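# Unload finished T-part from vise and load a blank

## Task

Remove the finished inverted-T bar from the open vise and set it upright on its broad base in the black outfeed tray, beside the part already standing there; the task counts only if both parts finish upright on their bases in the tray. Take one of the two blanks from the infeed plate and lay it across the two low bars between the vise jaws, either the same side up as it sat on the plate or flipped over, with its long side pressed against the fixed jaw (the end block without hoses) and its end pressed against the work stop (the short rod between the jaws). The remaining blank must lie entirely on the infeed plate, either side up, and not sit on the pins. Finally open the grippers and back away; anything that stays in place only because the robot holds it does not count.

## Robot and tools

ROBOT. A six-joint arm (UR12e-type) whose flange carries a V-shaped bracket with two parallel grippers. Gripper 1's fingers point along the tool's +z and close along tool x. Gripper 2's fingers point along tool -x and close along tool z; the point between its pads sits 223 mm along -x and 237 mm along -z from end_effector_position, at the same y. On both, the fingertips extend 17.5 mm past the pad centre, and each gripper body sits 25 mm toward +y of its pad centre. A flat block juts 65 mm toward -y beside gripper 1. Whenever one gripper points down the other is horizontal and swings with every turn, so it can strike the table, parts or arm. To put gripper 2 where gripper 1 is, rotate +90 degrees about tool y and shift 237 mm along the old +x and 223 mm along the old -z.

FRAMES. Scene frame: origin on the table under the base, +z up, +y to the left when facing +x. Results give end_effector_position (m, the point between gripper 1's pads) and end_effector_quat_wxyz in this frame, plus velocities. Tool axes are gripper 1's. Reported hand position can be off, more at long reach.

execute_actions(actions). actions is a list of actions; each action is a list of up to 15 rows; each row is 12 numbers in [-1, 1]: dx, dy, dz, rx, ry, rz, position_1, position_2, force_limit_1, force_limit_2, speed_1, speed_2. One row lasts one control step (1/30 s); a shorter list repeats its last row to fill 15 steps, so each action spans 0.5 s. dx..rz are an offset, in tool axes, from the gripper pose measured when that action starts (for a call's first action, the last reported pose); every row refers to that same start, not to the row before. Scale: 1.0 = 0.6 m or 180 degrees; rx, ry, rz form one rotation vector. Each step the command is clipped to within 100 mm and 16 degrees of the measured pose, so large offsets need several actions; position wins over orientation if both cannot be met. An empty list just returns state and images.

Gripper numbers are absolute settings, not offsets. position: +1 fully open (gripper 1: 50 mm; gripper 2: 75 mm), about -0.65 pads meet on gripper 1; send -1 to grip (closes until blocked). Gripper 2 is always 25 mm wider at the same number and never narrower than 23 mm, so it cannot hold anything 23 mm or thinner, and items slightly wider read like nothing. force_limit per pad: -1 ≈ 20 N, 0 ≈ 102 N, +1 ≈ 185 N (actual may run ~17% higher). speed of the gap: -1 = 20 mm/s, 0 = 85, +1 = 150. New force or speed takes effect only when position changes by at least 0.01; to loosen a grip, open first.

move(target, speed, stop_force, blocking). target is one row of the same 12 numbers; its pose part is an offset in tool axes from the pose in the latest result showing one; gripper values are sent at the start. Straight path, 0.5 to 10 s; speed in m/s 0.002–0.5 (default 0.25), rotation up to twice that in rad/s. It does not avoid obstacles and can overshoot speed near a straight arm. stop_force (13–80 N, not before 0.2 s of scene time) ends the path when push against the motion rises by that much for 2 steps, then backs off 2 steps and holds; use it only with slow moves, not on moves that rotate, and omit it when leaving a surface. blocking=false returns after 0.5 s (not allowed with stop_force); then poll with wait(0) or call stop before other motion. The move: line reports done, contact, off_target, moving, held or fault, plus limits (paced = clipped, held = steps blocked) and distance to target.

wait(seconds): 0–10, holds the last command. stop(): brakes a running move. zoom_image(camera, region): camera is cam_high, cam_low or cam_wrist; region [x0, y0, x1, y1] in pixels, at most 504 by 504. read_manual(section): licence text only. finished_scene(scene): pass the current scene's number; irreversible, and the goal must already hold stably.

RESULTS. position_measured and object_status give gripper 1 then gripper 2. Opening ≈ (250 − position_measured) × 0.202 mm (add 25 mm for gripper 2). object_status: 0 moving, 1 blocked while opening, 2 blocked while closing (a grip), 3 reached target or pads met (likely empty). Confirm a grip by reading 2. At force_limit -1 a lost part may still show 2, and an off-centre grip on a fixed object fades. "Hand target" is where the controller is heading; "pose unreachable" means the clearance check altered the command. Wrist force/torque are in tool axes, pointing from the surface into the arm, with ~5.5 N offset, noise up to 3.4 N, saturation near 100 N.

CAMERAS. cam_high and cam_low are fixed (896x504); cam_wrist is a fisheye on the hand (504x504). Calibration may be off by a few degrees and millimetres.

AVOID. Joint load limits: 303 N m (pan, lift), 138 (elbow), 49.6 (each wrist), held weight included. Hitting one, or any external force of 150 N, causes a 10 s fault stop that skips the rest of the call. The arm is stiff: commanding even slightly into a firm surface can fault, so approach slowly. Motors warn at 70 °C and brake at 85 °C. Parts may be tugged or nudged occasionally. Never drop, slam or knock anything off the table; release parts gently and smoothly.

Each tool is called after ">>>" in YAML: its name, and indented under it one key for each argument.

## Session

>>> execute_actions:
  actions: []

Scene clock: 0.00 s.
end_effector_position=(+0.6196, +0.0994, +0.1155) position_measured=(+3, +3) object_status=(+3, +3) end_effector_quat_wxyz=(+0.094, +0.986, -0.136, -0.040) end_effector_velocity=(-0.000, -0.000, -0.000) end_effector_angular_velocity=(-0.000, +0.001, -0.000)
Joint positions: [-0.118 -1.354  1.887 -1.245 -1.569  1.837]
Joint velocities: [-0.     0.     0.     0.    -0.     0.001]
Motor temperatures (°C, as the motors report them): [32 31 33 37 43 37]
Wrist force (N, on the end effector, along its own x y z axes, offset not removed): no reading
Wrist torque (N m, same axes, about the end effector's origin, offset not removed): no reading
Hand target: +0.620, +0.099, +0.115; +0.094, +0.986, -0.136, -0.040

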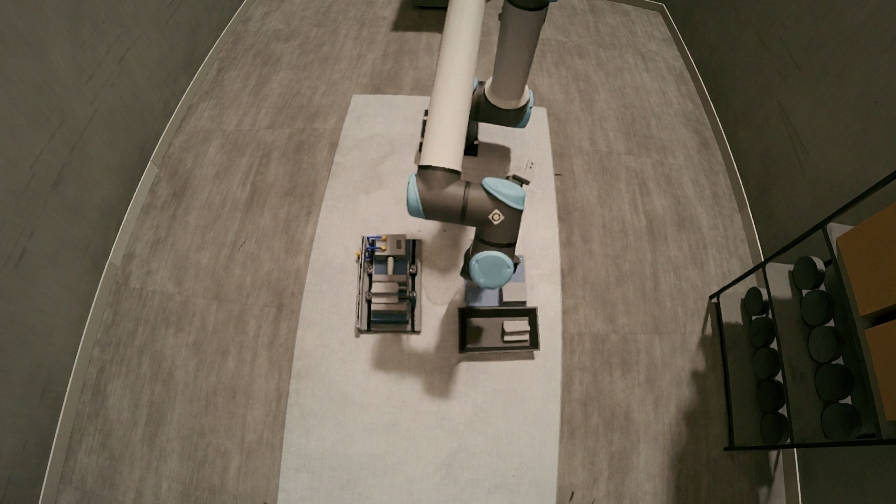

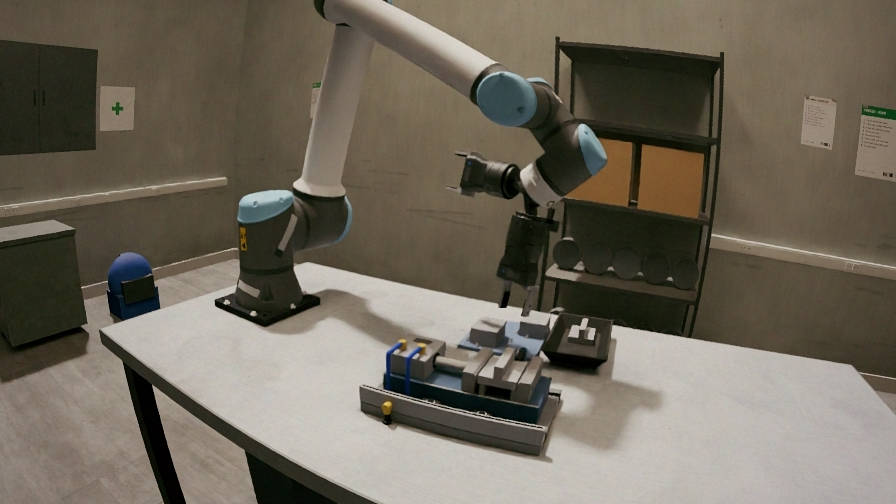

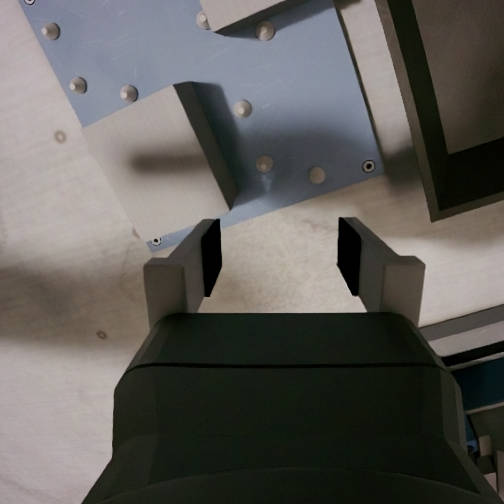

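>>> zoom_image:
  camera: "cam_high"
  region: [340, 220, 560, 370]

>>> zoom_image:
  camera: "cam_low"
  region: [350, 290, 650, 460]

Region (340, 220, 560, 370) of cam_high's 896x504 image, scaled by 2.291, with more detail than that image has; it fills the top 344 rows of this view, and the rest is white.

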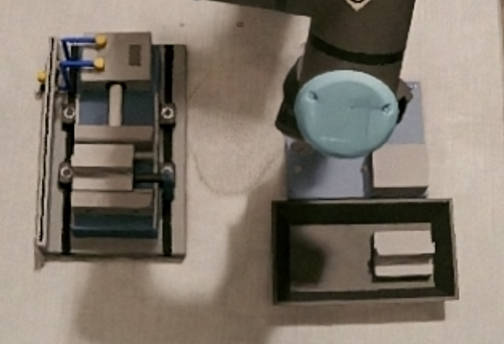

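Region (350, 290, 650, 460) of cam_low's 896x504 image, scaled by 1.680, with more detail than that image has; it fills the top 286 rows of this view, and the rest is white.

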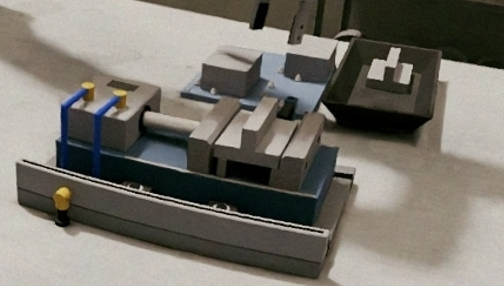

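>>> move:
  target: [0.224,0.5,-0.154,0.06,0.0256,-0.087,1,1,0,0,0,0]

Scene clock: 16.70 s.
end_effector_position=(+0.6807, -0.2050, +0.2571) position_measured=(+3, +3) object_status=(+3, +3) end_effector_quat_wxyz=(+0.000, +1.000, +0.000, +0.000) end_effector_velocity=(+0.001, -0.002, +0.002) end_effector_angular_velocity=(+0.001, -0.001, +0.002)
Joint positions: [-0.545 -1.36   1.636 -1.13  -1.931  1.189]
Joint velocities: [-0.002  0.001 -0.003  0.001 -0.001 -0.004]
Motor temperatures (°C, as the motors report them): [32 31 33 37 43 37]
Wrist force (N, on the end effector, along its own x y z axes, offset not removed): [-1.6 -0.4 2.7]
Wrist torque (N m, same axes, about the end effector's origin, offset not removed): [-0.17 0.48 -0.25]
Hand target: +0.681, -0.205, +0.257; -0.000, +1.000, +0.000, +0.000
Off the commanded pose: 0.001 m, 0 deg.
move: done
camera_calibration (this result's frames):
cam_wrist: T_world_to_cam=[[0.998266, -0.0397594, -0.0434051, -0.663186], [-0.0261488, -0.960184, 0.278144, -0.251727], [-0.0527357, -0.276526, -0.959558, 0.370538], [0, 0, 0, 1]] pos_world=[0.674995, -0.165609, 0.396783]

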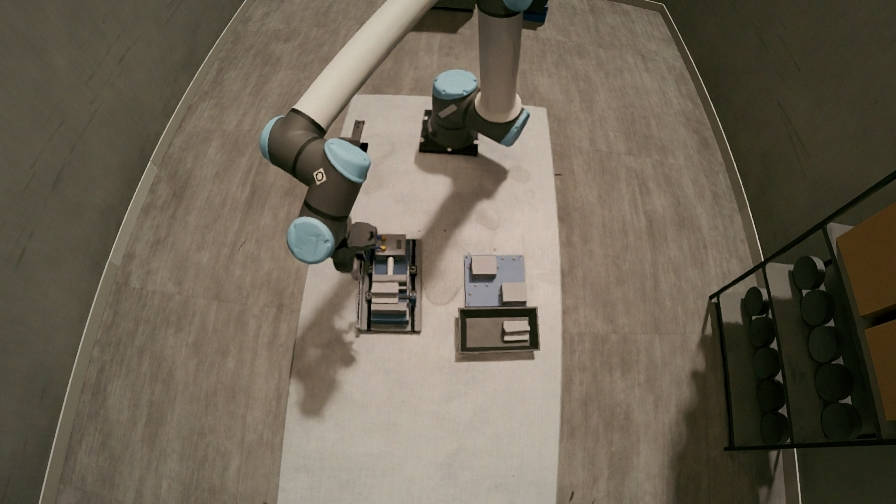

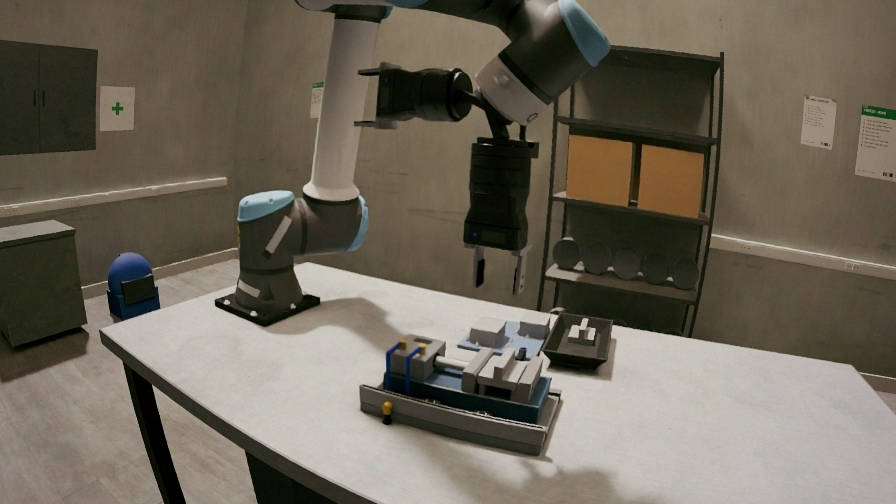

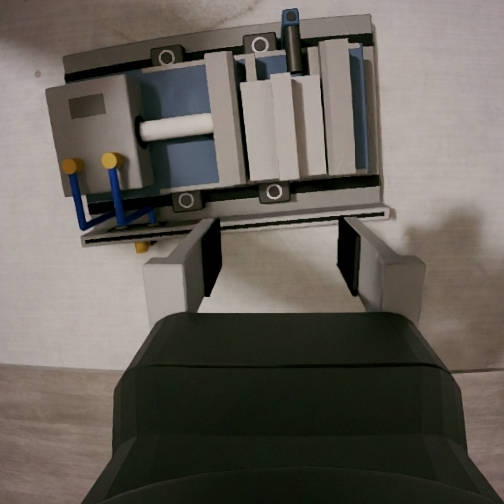

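>>> move:
  target: [0.004,-0.068,0.19,0,0,0,0.3,1,0,0,0,0]

>>> zoom_image:
  camera: "cam_low"
  region: [400, 250, 650, 460]

Scene clock: 24.70 s.
end_effector_position=(+0.6830, -0.1642, +0.1434) position_measured=(+107, +3) object_status=(+3, +3) end_effector_quat_wxyz=(+0.000, +1.000, +0.000, +0.000) end_effector_velocity=(-0.000, +0.001, -0.003) end_effector_angular_velocity=(+0.000, +0.002, -0.001)
Joint positions: [-0.497 -1.304  1.778 -1.315 -1.899  1.227]
Joint velocities: [ 0.001  0.003  0.002 -0.002  0.001  0.001]
Motor temperatures (°C, as the motors report them): [32 31 33 37 43 37]
Wrist force (N, on the end effector, along its own x y z axes, offset not removed): [3.6 -4.5 2.7]
Wrist torque (N m, same axes, about the end effector's origin, offset not removed): [-1.08 -0.69 -0.50]
Hand target: +0.683, -0.164, +0.143; +0.000, +1.000, +0.000, +0.000
Off the commanded pose: 0.000 m, 0 deg.
move: done
camera_calibration (this result's frames):
cam_wrist: T_world_to_cam=[[0.998266, -0.0397669, -0.043403, -0.668776], [-0.0261577, -0.960189, 0.278124, -0.180835], [-0.0527352, -0.276506, -0.959564, 0.272824], [0, 0, 0, 1]] pos_world=[0.677274, -0.124794, 0.28306]

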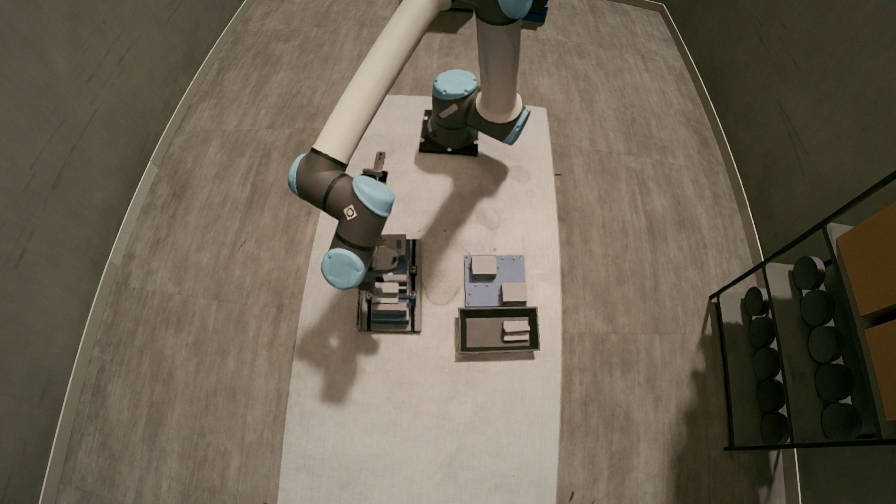

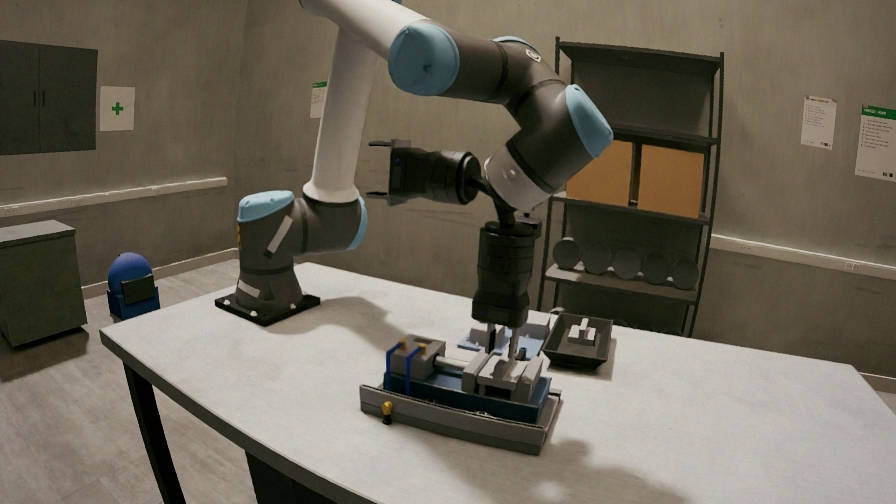

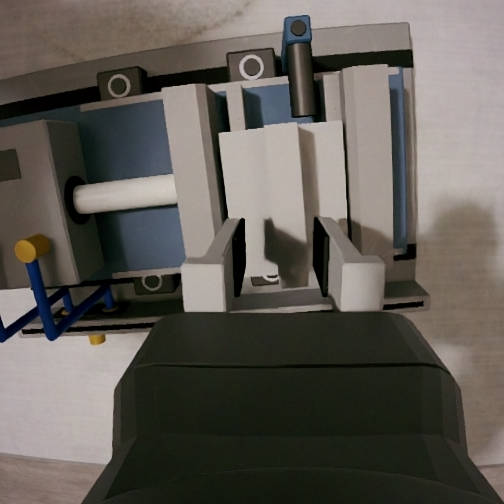

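Region (400, 250, 650, 460) of cam_low's 896x504 image, scaled by 2.016, with more detail than that image has; it fills the top 423 rows of this view, and the rest is white.

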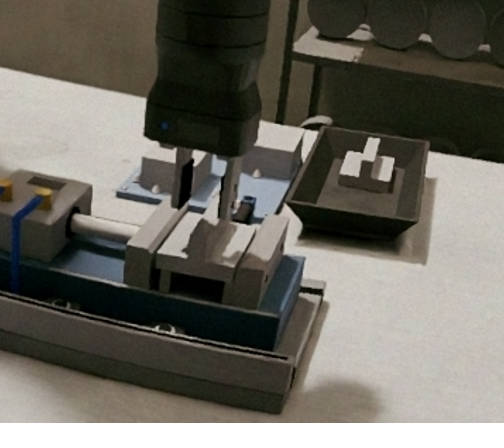

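>>> move:
  target: [0.003,-0.01,0.05,0,0,0,0.3,1,0,0,0,0]
  speed: 0.03

>>> move:
  target: [0,0,0.03,0,0,0,0.3,1,0,0,0,0]
  speed: 0.006
  stop_force: 15

Scene clock: 32.37 s.
end_effector_position=(+0.6848, -0.1582, +0.1137) position_measured=(+107, +3) object_status=(+3, +3) end_effector_quat_wxyz=(+0.000, +1.000, +0.000, +0.000) end_effector_velocity=(+0.000, +0.000, -0.002) end_effector_angular_velocity=(-0.001, -0.001, -0.001)
Joint positions: [-0.489 -1.28   1.804 -1.363 -1.894  1.234]
Joint velocities: [ 0.001  0.002  0.002 -0.004  0.     0.002]
Motor temperatures (°C, as the motors report them): [32 31 33 37 43 37]
Wrist force (N, on the end effector, along its own x y z axes, offset not removed): [-5.7 -7.1 -0.8]
Wrist torque (N m, same axes, about the end effector's origin, offset not removed): [-1.86 1.58 0.07]
Hand target: +0.685, -0.158, +0.113; +0.000, +1.000, +0.000, +0.000
Off the commanded pose: 0.000 m, 0 deg.
move: done
camera_calibration (this result's frames):
cam_wrist: T_world_to_cam=[[0.998265, -0.0397677, -0.0434168, -0.671589], [-0.026155, -0.960191, 0.278116, -0.166774], [-0.0527485, -0.276498, -0.959566, 0.246027], [0, 0, 0, 1]] pos_world=[0.67904, -0.118816, 0.253303]

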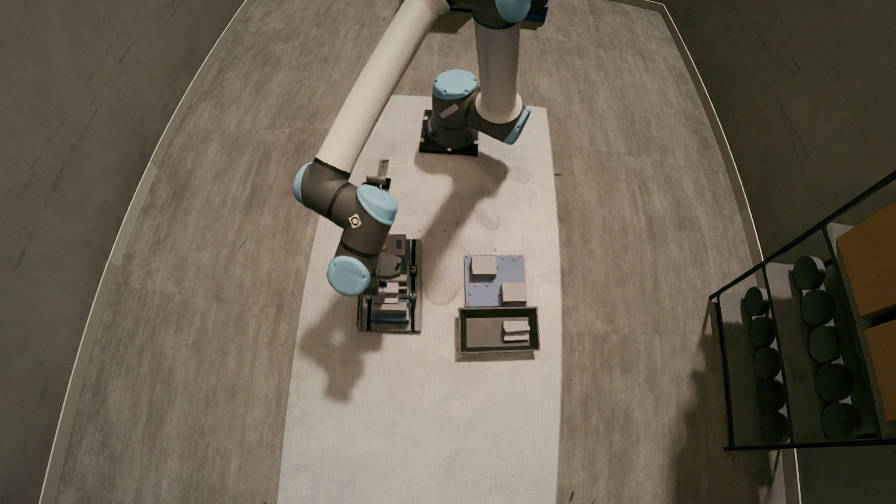

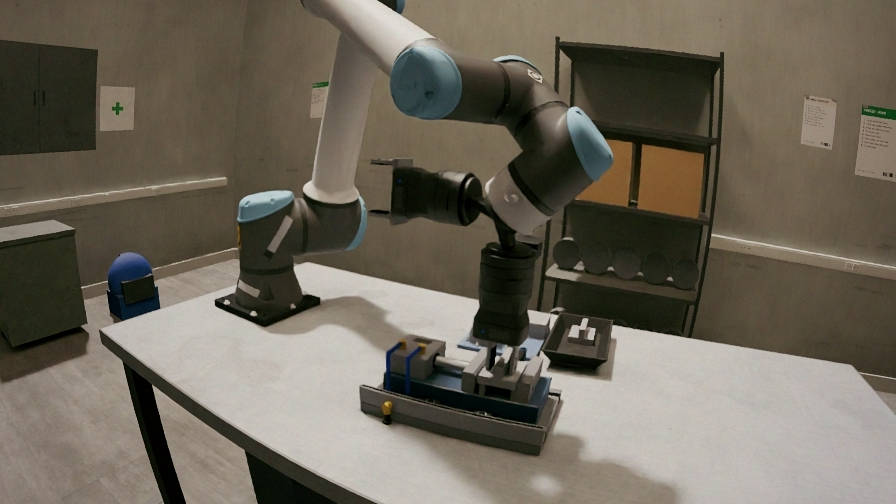

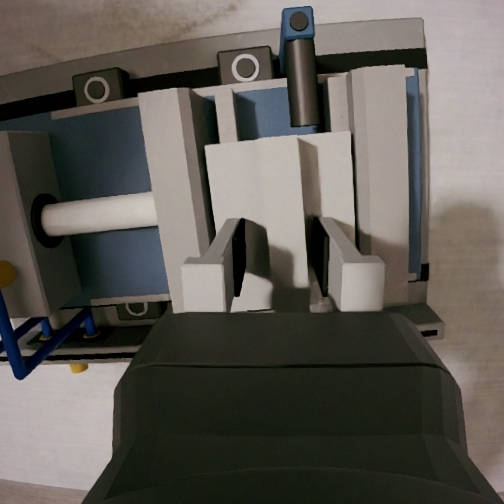

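Scene clock: 33.03 s.
end_effector_position=(+0.6849, -0.1582, +0.1120) position_measured=(+107, +3) object_status=(+3, +3) end_effector_quat_wxyz=(+0.000, +1.000, +0.000, +0.001) end_effector_velocity=(-0.001, +0.000, +0.001) end_effector_angular_velocity=(+0.001, +0.002, -0.000)
Joint positions: [-0.489 -1.279  1.806 -1.367 -1.894  1.234]
Joint velocities: [-0.    -0.001 -0.001  0.004 -0.     0.   ]
Motor temperatures (°C, as the motors report them): [32 31 33 37 43 37]
Wrist force (N, on the end effector, along its own x y z axes, offset not removed): [-5.1 -3.0 -47.1]
Wrist torque (N m, same axes, about the end effector's origin, offset not removed): [-0.20 0.31 -0.55]
Hand target: +0.685, -0.158, +0.112; +0.000, +1.000, +0.000, +0.000
Off the commanded pose: 0.016 m, 0 deg.
move: contact
camera_calibration (this result's frames):
cam_wrist: T_world_to_cam=[[0.998281, -0.0397767, -0.0430395, -0.671867], [-0.0262592, -0.96014, 0.278282, -0.166283], [-0.0523931, -0.276673, -0.959535, 0.244119], [0, 0, 0, 1]] pos_world=[0.679136, -0.118839, 0.251598]

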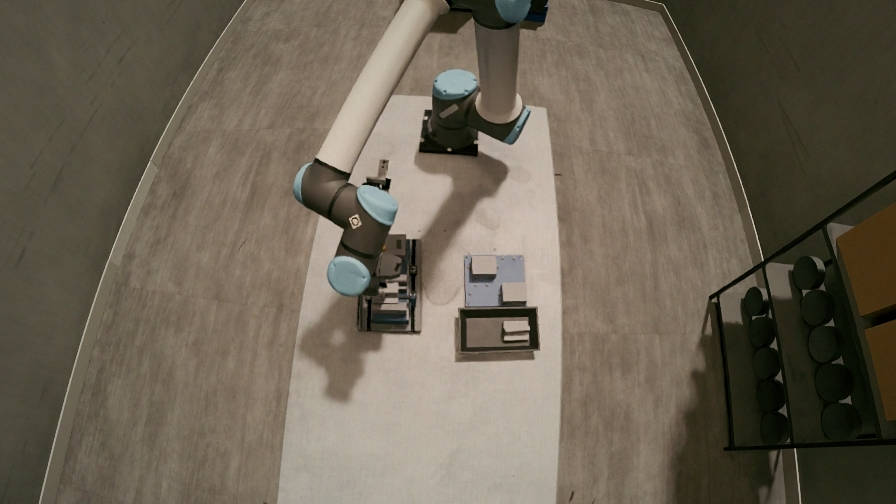

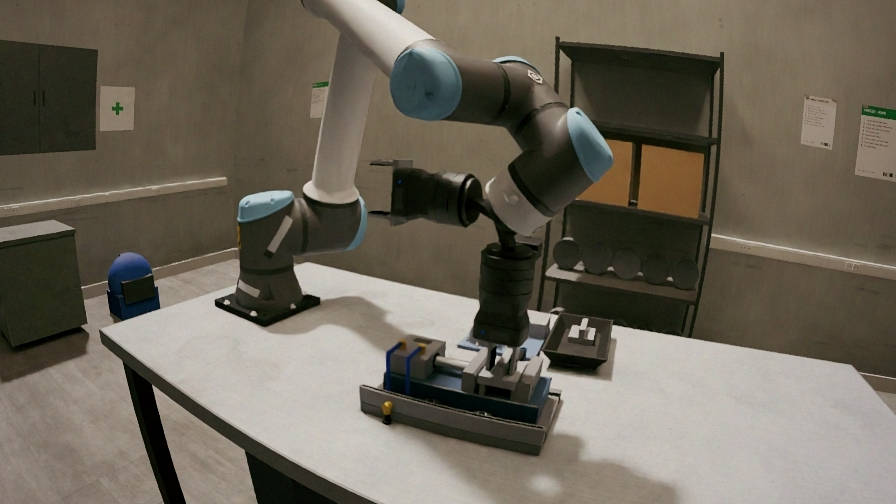

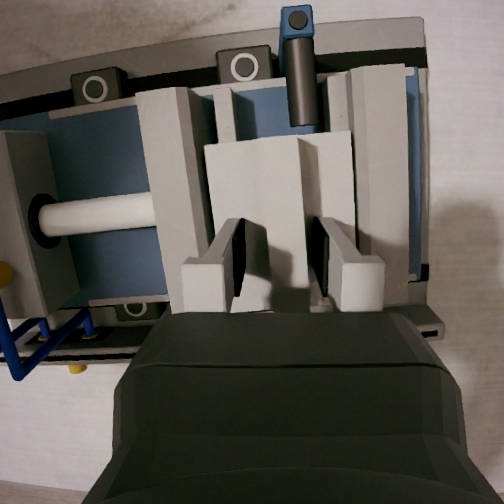

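>>> move:
  target: [0,0,-0.004,0,0,0,0.3,1,0,0,0,0]

>>> execute_actions:
  actions:
    - [[0,0,0,0,0,0,-1,1,0,0,0,0]]
    - [[0,0,0,0,0,0,-1,1,0,0,0,0]]

>>> move:
  target: [0,0,-0.15,0,0,0,-1,1,0,0,0,0]
  speed: 0.15

>>> move:
  target: [0.1,-0.5,0,0,0,0,-1,1,0,0,0,0]

Scene clock: 38.10 s.
end_effector_position=(+0.6849, -0.1582, +0.1143) position_measured=(+107, +3) object_status=(+3, +3) end_effector_quat_wxyz=(+0.000, +1.000, +0.000, +0.000) end_effector_velocity=(+0.000, -0.000, -0.000) end_effector_angular_velocity=(+0.001, +0.001, +0.000)
Joint positions: [-0.489 -1.281  1.804 -1.363 -1.894  1.234]
Joint velocities: [-0.     0.001 -0.001  0.    -0.    -0.001]
Motor temperatures (°C, as the motors report them): [32 31 33 37 43 37]
Wrist force (N, on the end effector, along its own x y z axes, offset not removed): [1.2 -1.4 2.9]
Wrist torque (N m, same axes, about the end effector's origin, offset not removed): [-0.34 -0.02 -0.35]
Hand target: +0.685, -0.158, +0.114; +0.000, +1.000, +0.000, +0.001
Off the commanded pose: 0.000 m, 0 deg.
move: done
camera_calibration (this result's frames):
cam_wrist: T_world_to_cam=[[0.998279, -0.0397752, -0.0431018, -0.671735], [-0.0262421, -0.960149, 0.278254, -0.16693], [-0.0524518, -0.276644, -0.95954, 0.246373], [0, 0, 0, 1]] pos_world=[0.679121, -0.118838, 0.253901]

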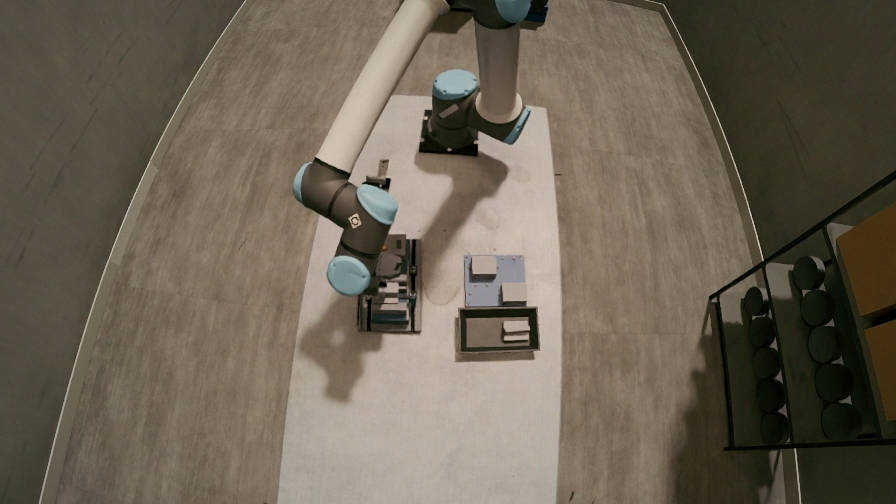

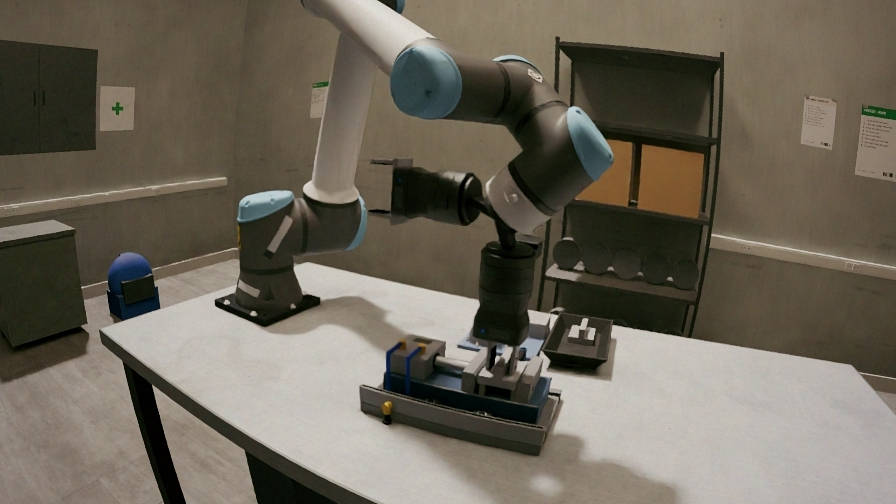

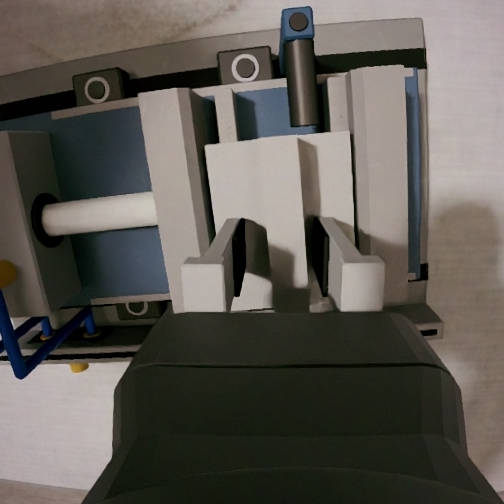

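Scene clock: 39.10 s.
end_effector_position=(+0.6851, -0.1583, +0.1144) position_measured=(+186, +3) object_status=(+2, +3) end_effector_quat_wxyz=(+0.000, +1.000, +0.000, +0.001) end_effector_velocity=(-0.001, -0.000, -0.001) end_effector_angular_velocity=(+0.000, +0.002, -0.001)
Joint positions: [-0.489 -1.281  1.804 -1.363 -1.893  1.234]
Joint velocities: [-0.     0.001  0.     0.001  0.     0.001]
Motor temperatures (°C, as the motors report them): [32 31 33 37 43 37]
Wrist force (N, on the end effector, along its own x y z axes, offset not removed): [22.1 1.6 5.5]
Wrist torque (N m, same axes, about the end effector's origin, offset not removed): [0.34 -0.43 -1.06]
Hand target: +0.685, -0.158, +0.114; +0.000, +1.000, +0.000, +0.001
Off the commanded pose: 0.000 m, 0 deg.
camera_calibration (this result's frames):
cam_wrist: T_world_to_cam=[[0.998289, -0.0398118, -0.0428177, -0.671933], [-0.0263512, -0.96012, 0.278342, -0.166954], [-0.0521915, -0.276738, -0.959527, 0.246299], [0, 0, 0, 1]] pos_world=[0.679239, -0.118887, 0.254031]

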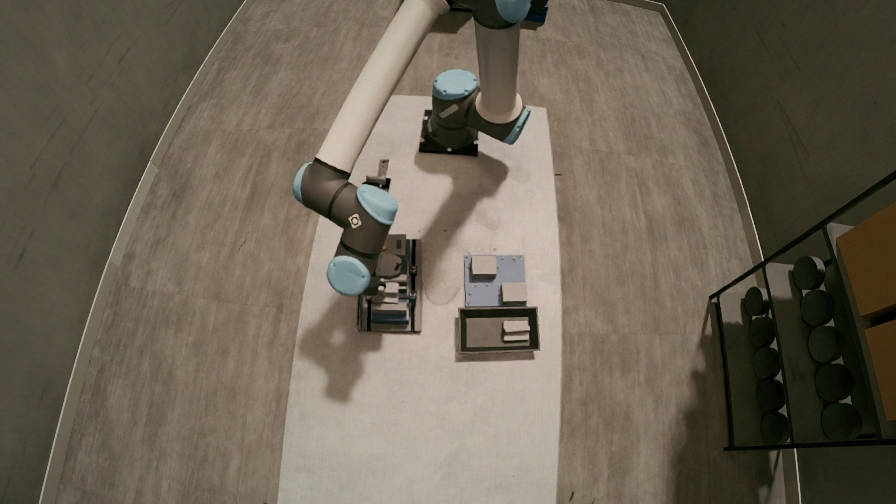

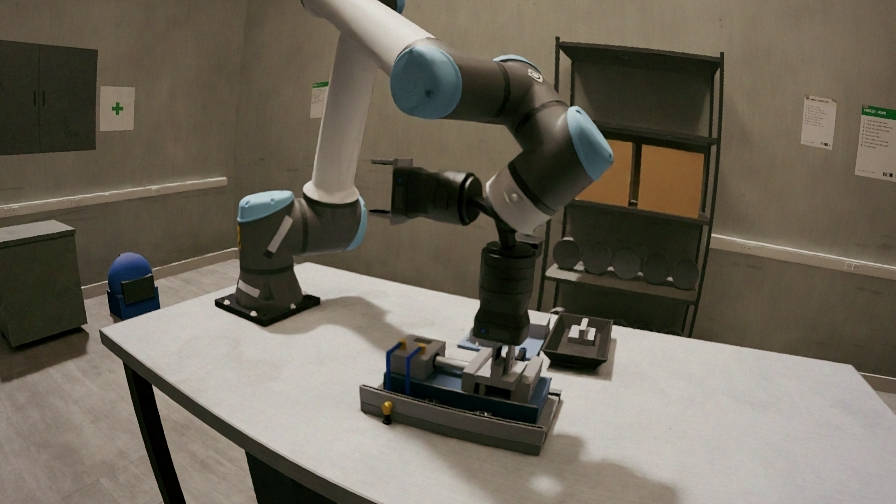

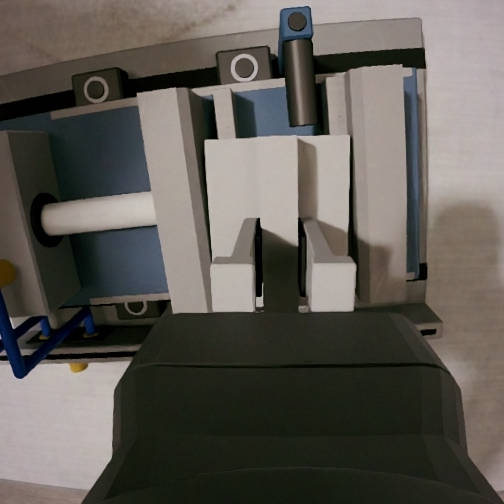

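Scene clock: 40.23 s.
end_effector_position=(+0.6850, -0.1583, +0.2042) position_measured=(+186, +3) object_status=(+2, +3) end_effector_quat_wxyz=(+0.000, +1.000, +0.000, +0.001) end_effector_velocity=(+0.000, -0.001, +0.002) end_effector_angular_velocity=(-0.001, -0.000, -0.001)
Joint positions: [-0.489 -1.345  1.713 -1.208 -1.893  1.234]
Joint velocities: [-0.    -0.001 -0.003  0.003 -0.     0.001]
Motor temperatures (°C, as the motors report them): [32 31 33 37 43 37]
Wrist force (N, on the end effector, along its own x y z axes, offset not removed): [1.7 -3.3 2.1]
Wrist torque (N m, same axes, about the end effector's origin, offset not removed): [-0.87 -0.13 -0.38]
Hand target: +0.685, -0.158, +0.204; +0.000, +1.000, +0.000, +0.001
Off the commanded pose: 0.000 m, 0 deg.
move: done
camera_calibration (this result's frames):
cam_wrist: T_world_to_cam=[[0.998291, -0.0397925, -0.0428047, -0.668054], [-0.0263416, -0.960149, 0.278245, -0.191933], [-0.052171, -0.276642, -0.959556, 0.332425], [0, 0, 0, 1]] pos_world=[0.679199, -0.118905, 0.343789]

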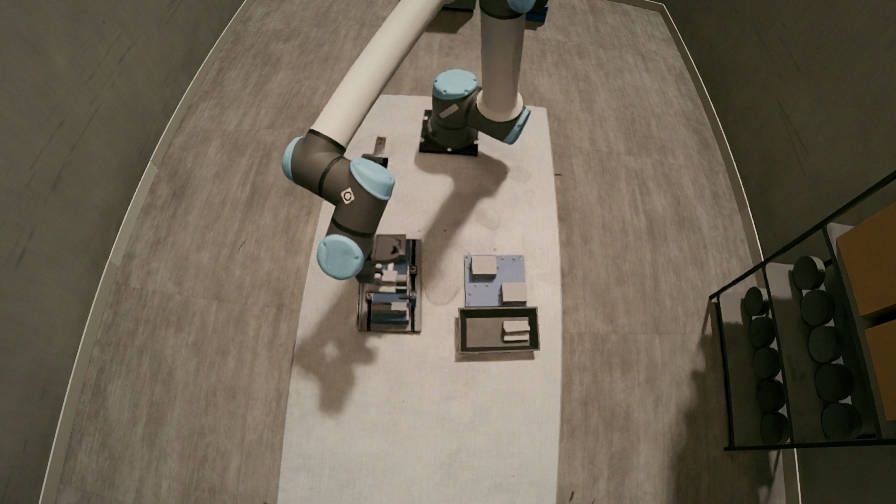

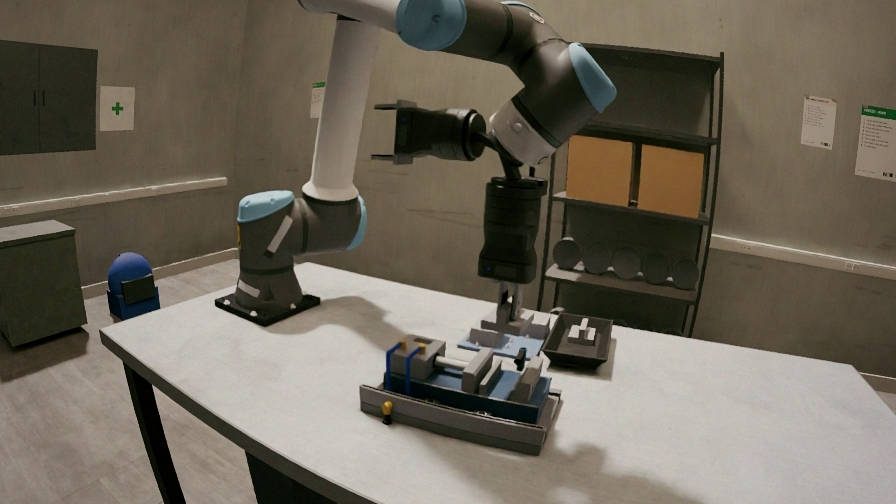

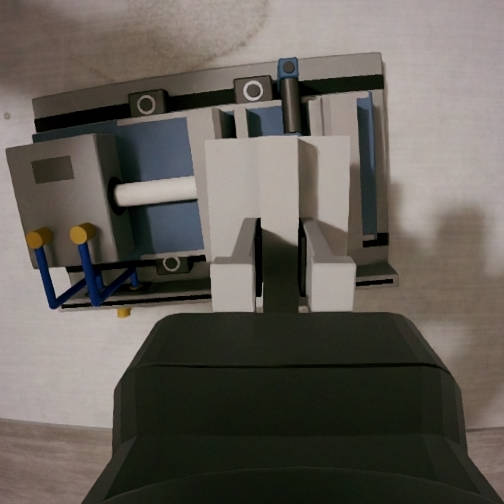

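Scene clock: 42.07 s.
end_effector_position=(+0.7445, +0.1415, +0.2043) position_measured=(+186, +3) object_status=(+2, +3) end_effector_quat_wxyz=(-0.000, +1.000, +0.000, +0.001) end_effector_velocity=(+0.000, +0.002, +0.002) end_effector_angular_velocity=(-0.000, -0.002, +0.000)
Joint positions: [-0.097 -1.267  1.605 -1.122 -1.622  1.522]
Joint velocities: [ 0.002 -0.001 -0.002  0.001  0.002  0.002]
Motor temperatures (°C, as the motors report them): [32 31 33 37 43 37]
Wrist force (N, on the end effector, along its own x y z axes, offset not removed): [-1.0 -0.4 -0.2]
Wrist torque (N m, same axes, about the end effector's origin, offset not removed): [-0.24 0.30 -0.21]
Hand target: +0.745, +0.142, +0.204; -0.000, +1.000, +0.000, +0.001
Off the commanded pose: 0.000 m, 0 deg.
move: done
camera_calibration (this result's frames):
cam_wrist: T_world_to_cam=[[0.998289, -0.0397846, -0.0428564, -0.715448], [-0.0263344, -0.960228, 0.277973, 0.0975245], [-0.052211, -0.276369, -0.959632, 0.418658], [0, 0, 0, 1]] pos_world=[0.738651, 0.180886, 0.343987]

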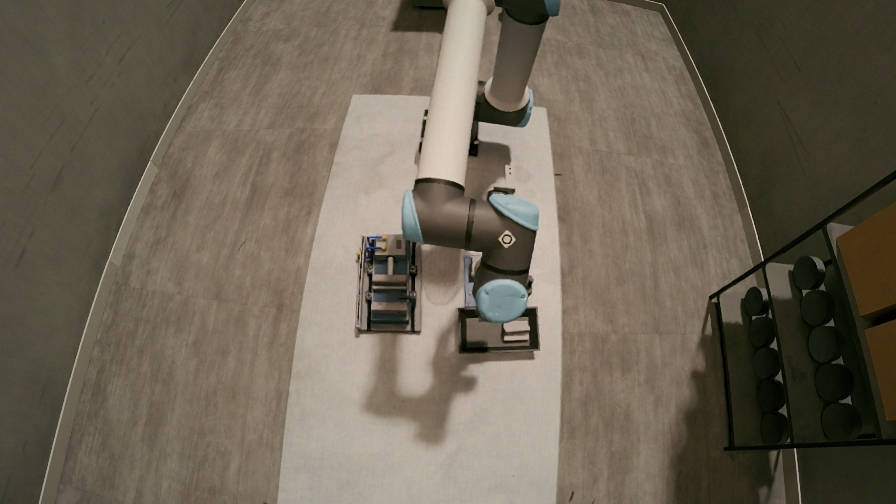

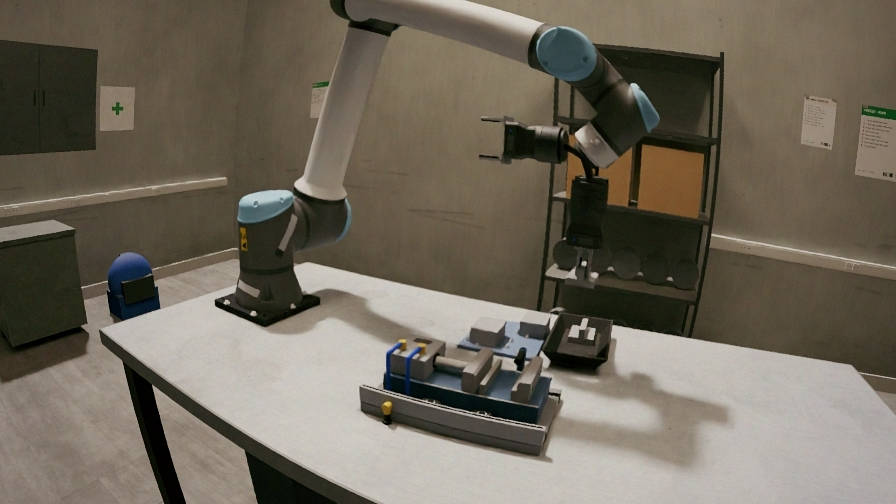

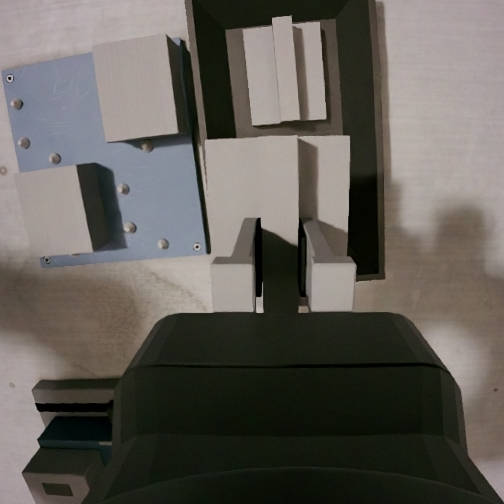

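>>> move:
  target: [0.008,0.004,0.15,0,0,0,-1,1,0,0,0,0]
  speed: 0.1

>>> zoom_image:
  camera: "cam_low"
  region: [500, 250, 680, 390]

>>> zoom_image:
  camera: "cam_high"
  region: [430, 260, 580, 370]

Scene clock: 50.70 s.
end_effector_position=(+0.7493, +0.1392, +0.1146) position_measured=(+186, +3) object_status=(+2, +3) end_effector_quat_wxyz=(-0.000, +1.000, +0.000, +0.001) end_effector_velocity=(-0.000, -0.000, -0.001) end_effector_angular_velocity=(-0.000, -0.001, -0.000)
Joint positions: [-0.1   -1.202  1.686 -1.269 -1.624  1.52 ]
Joint velocities: [ 0.    -0.     0.002 -0.003 -0.     0.001]
Motor temperatures (°C, as the motors report them): [32 31 33 37 43 37]
Wrist force (N, on the end effector, along its own x y z axes, offset not removed): [0.8 4.0 -1.6]
Wrist torque (N m, same axes, about the end effector's origin, offset not removed): [0.58 -0.07 -0.35]
Hand target: +0.749, +0.139, +0.114; -0.000, +1.000, +0.000, +0.001
Off the commanded pose: 0.000 m, 0 deg.
move: done
camera_calibration (this result's frames):
cam_wrist: T_world_to_cam=[[0.998289, -0.0397845, -0.0428478, -0.724203], [-0.0263365, -0.960226, 0.277978, 0.12035], [-0.0522028, -0.276374, -0.959631, 0.332114], [0, 0, 0, 1]] pos_world=[0.743471, 0.178539, 0.254221]

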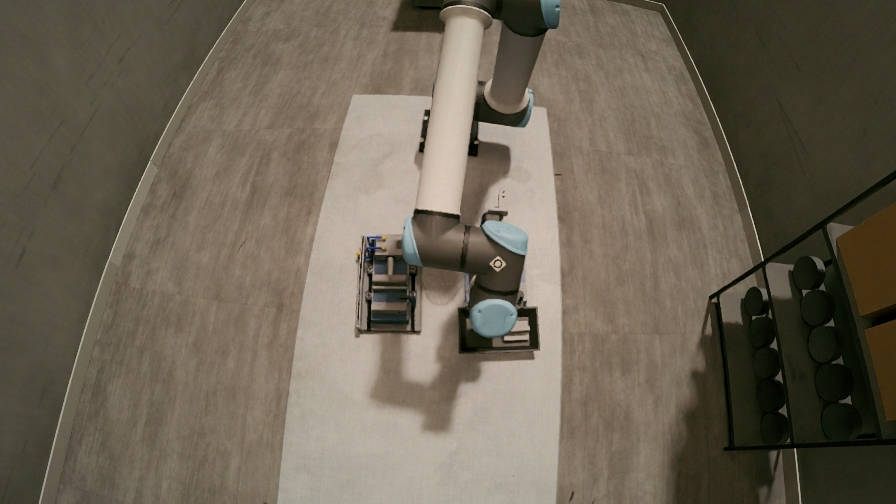

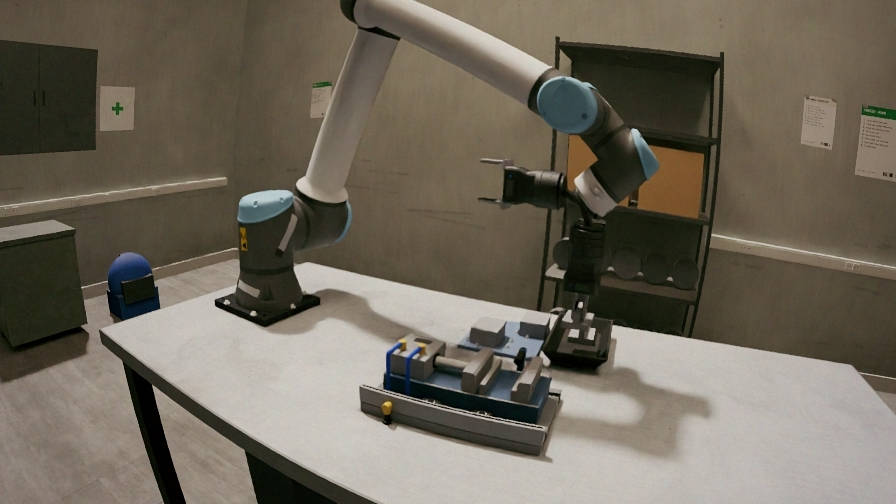

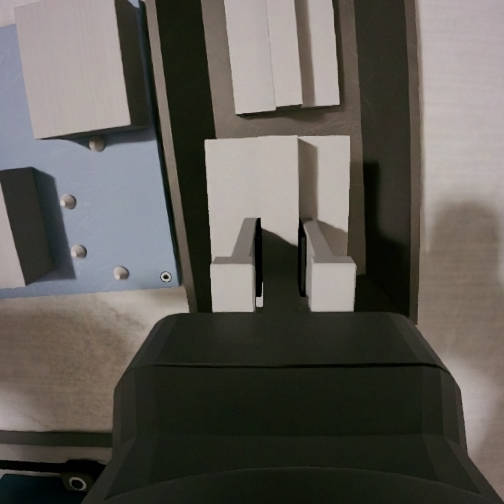

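Region (500, 250, 680, 390) of cam_low's 896x504 image, scaled by 2.800, with more detail than that image has.

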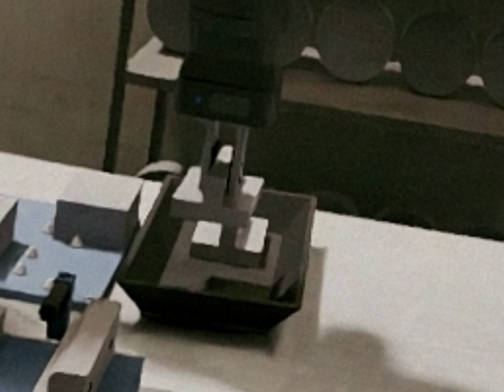

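Region (430, 260, 580, 370) of cam_high's 896x504 image, scaled by 3.360, with more detail than that image has; it fills the top 370 rows of this view, and the rest is white.

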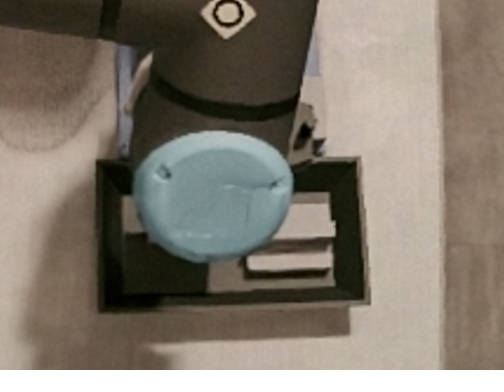

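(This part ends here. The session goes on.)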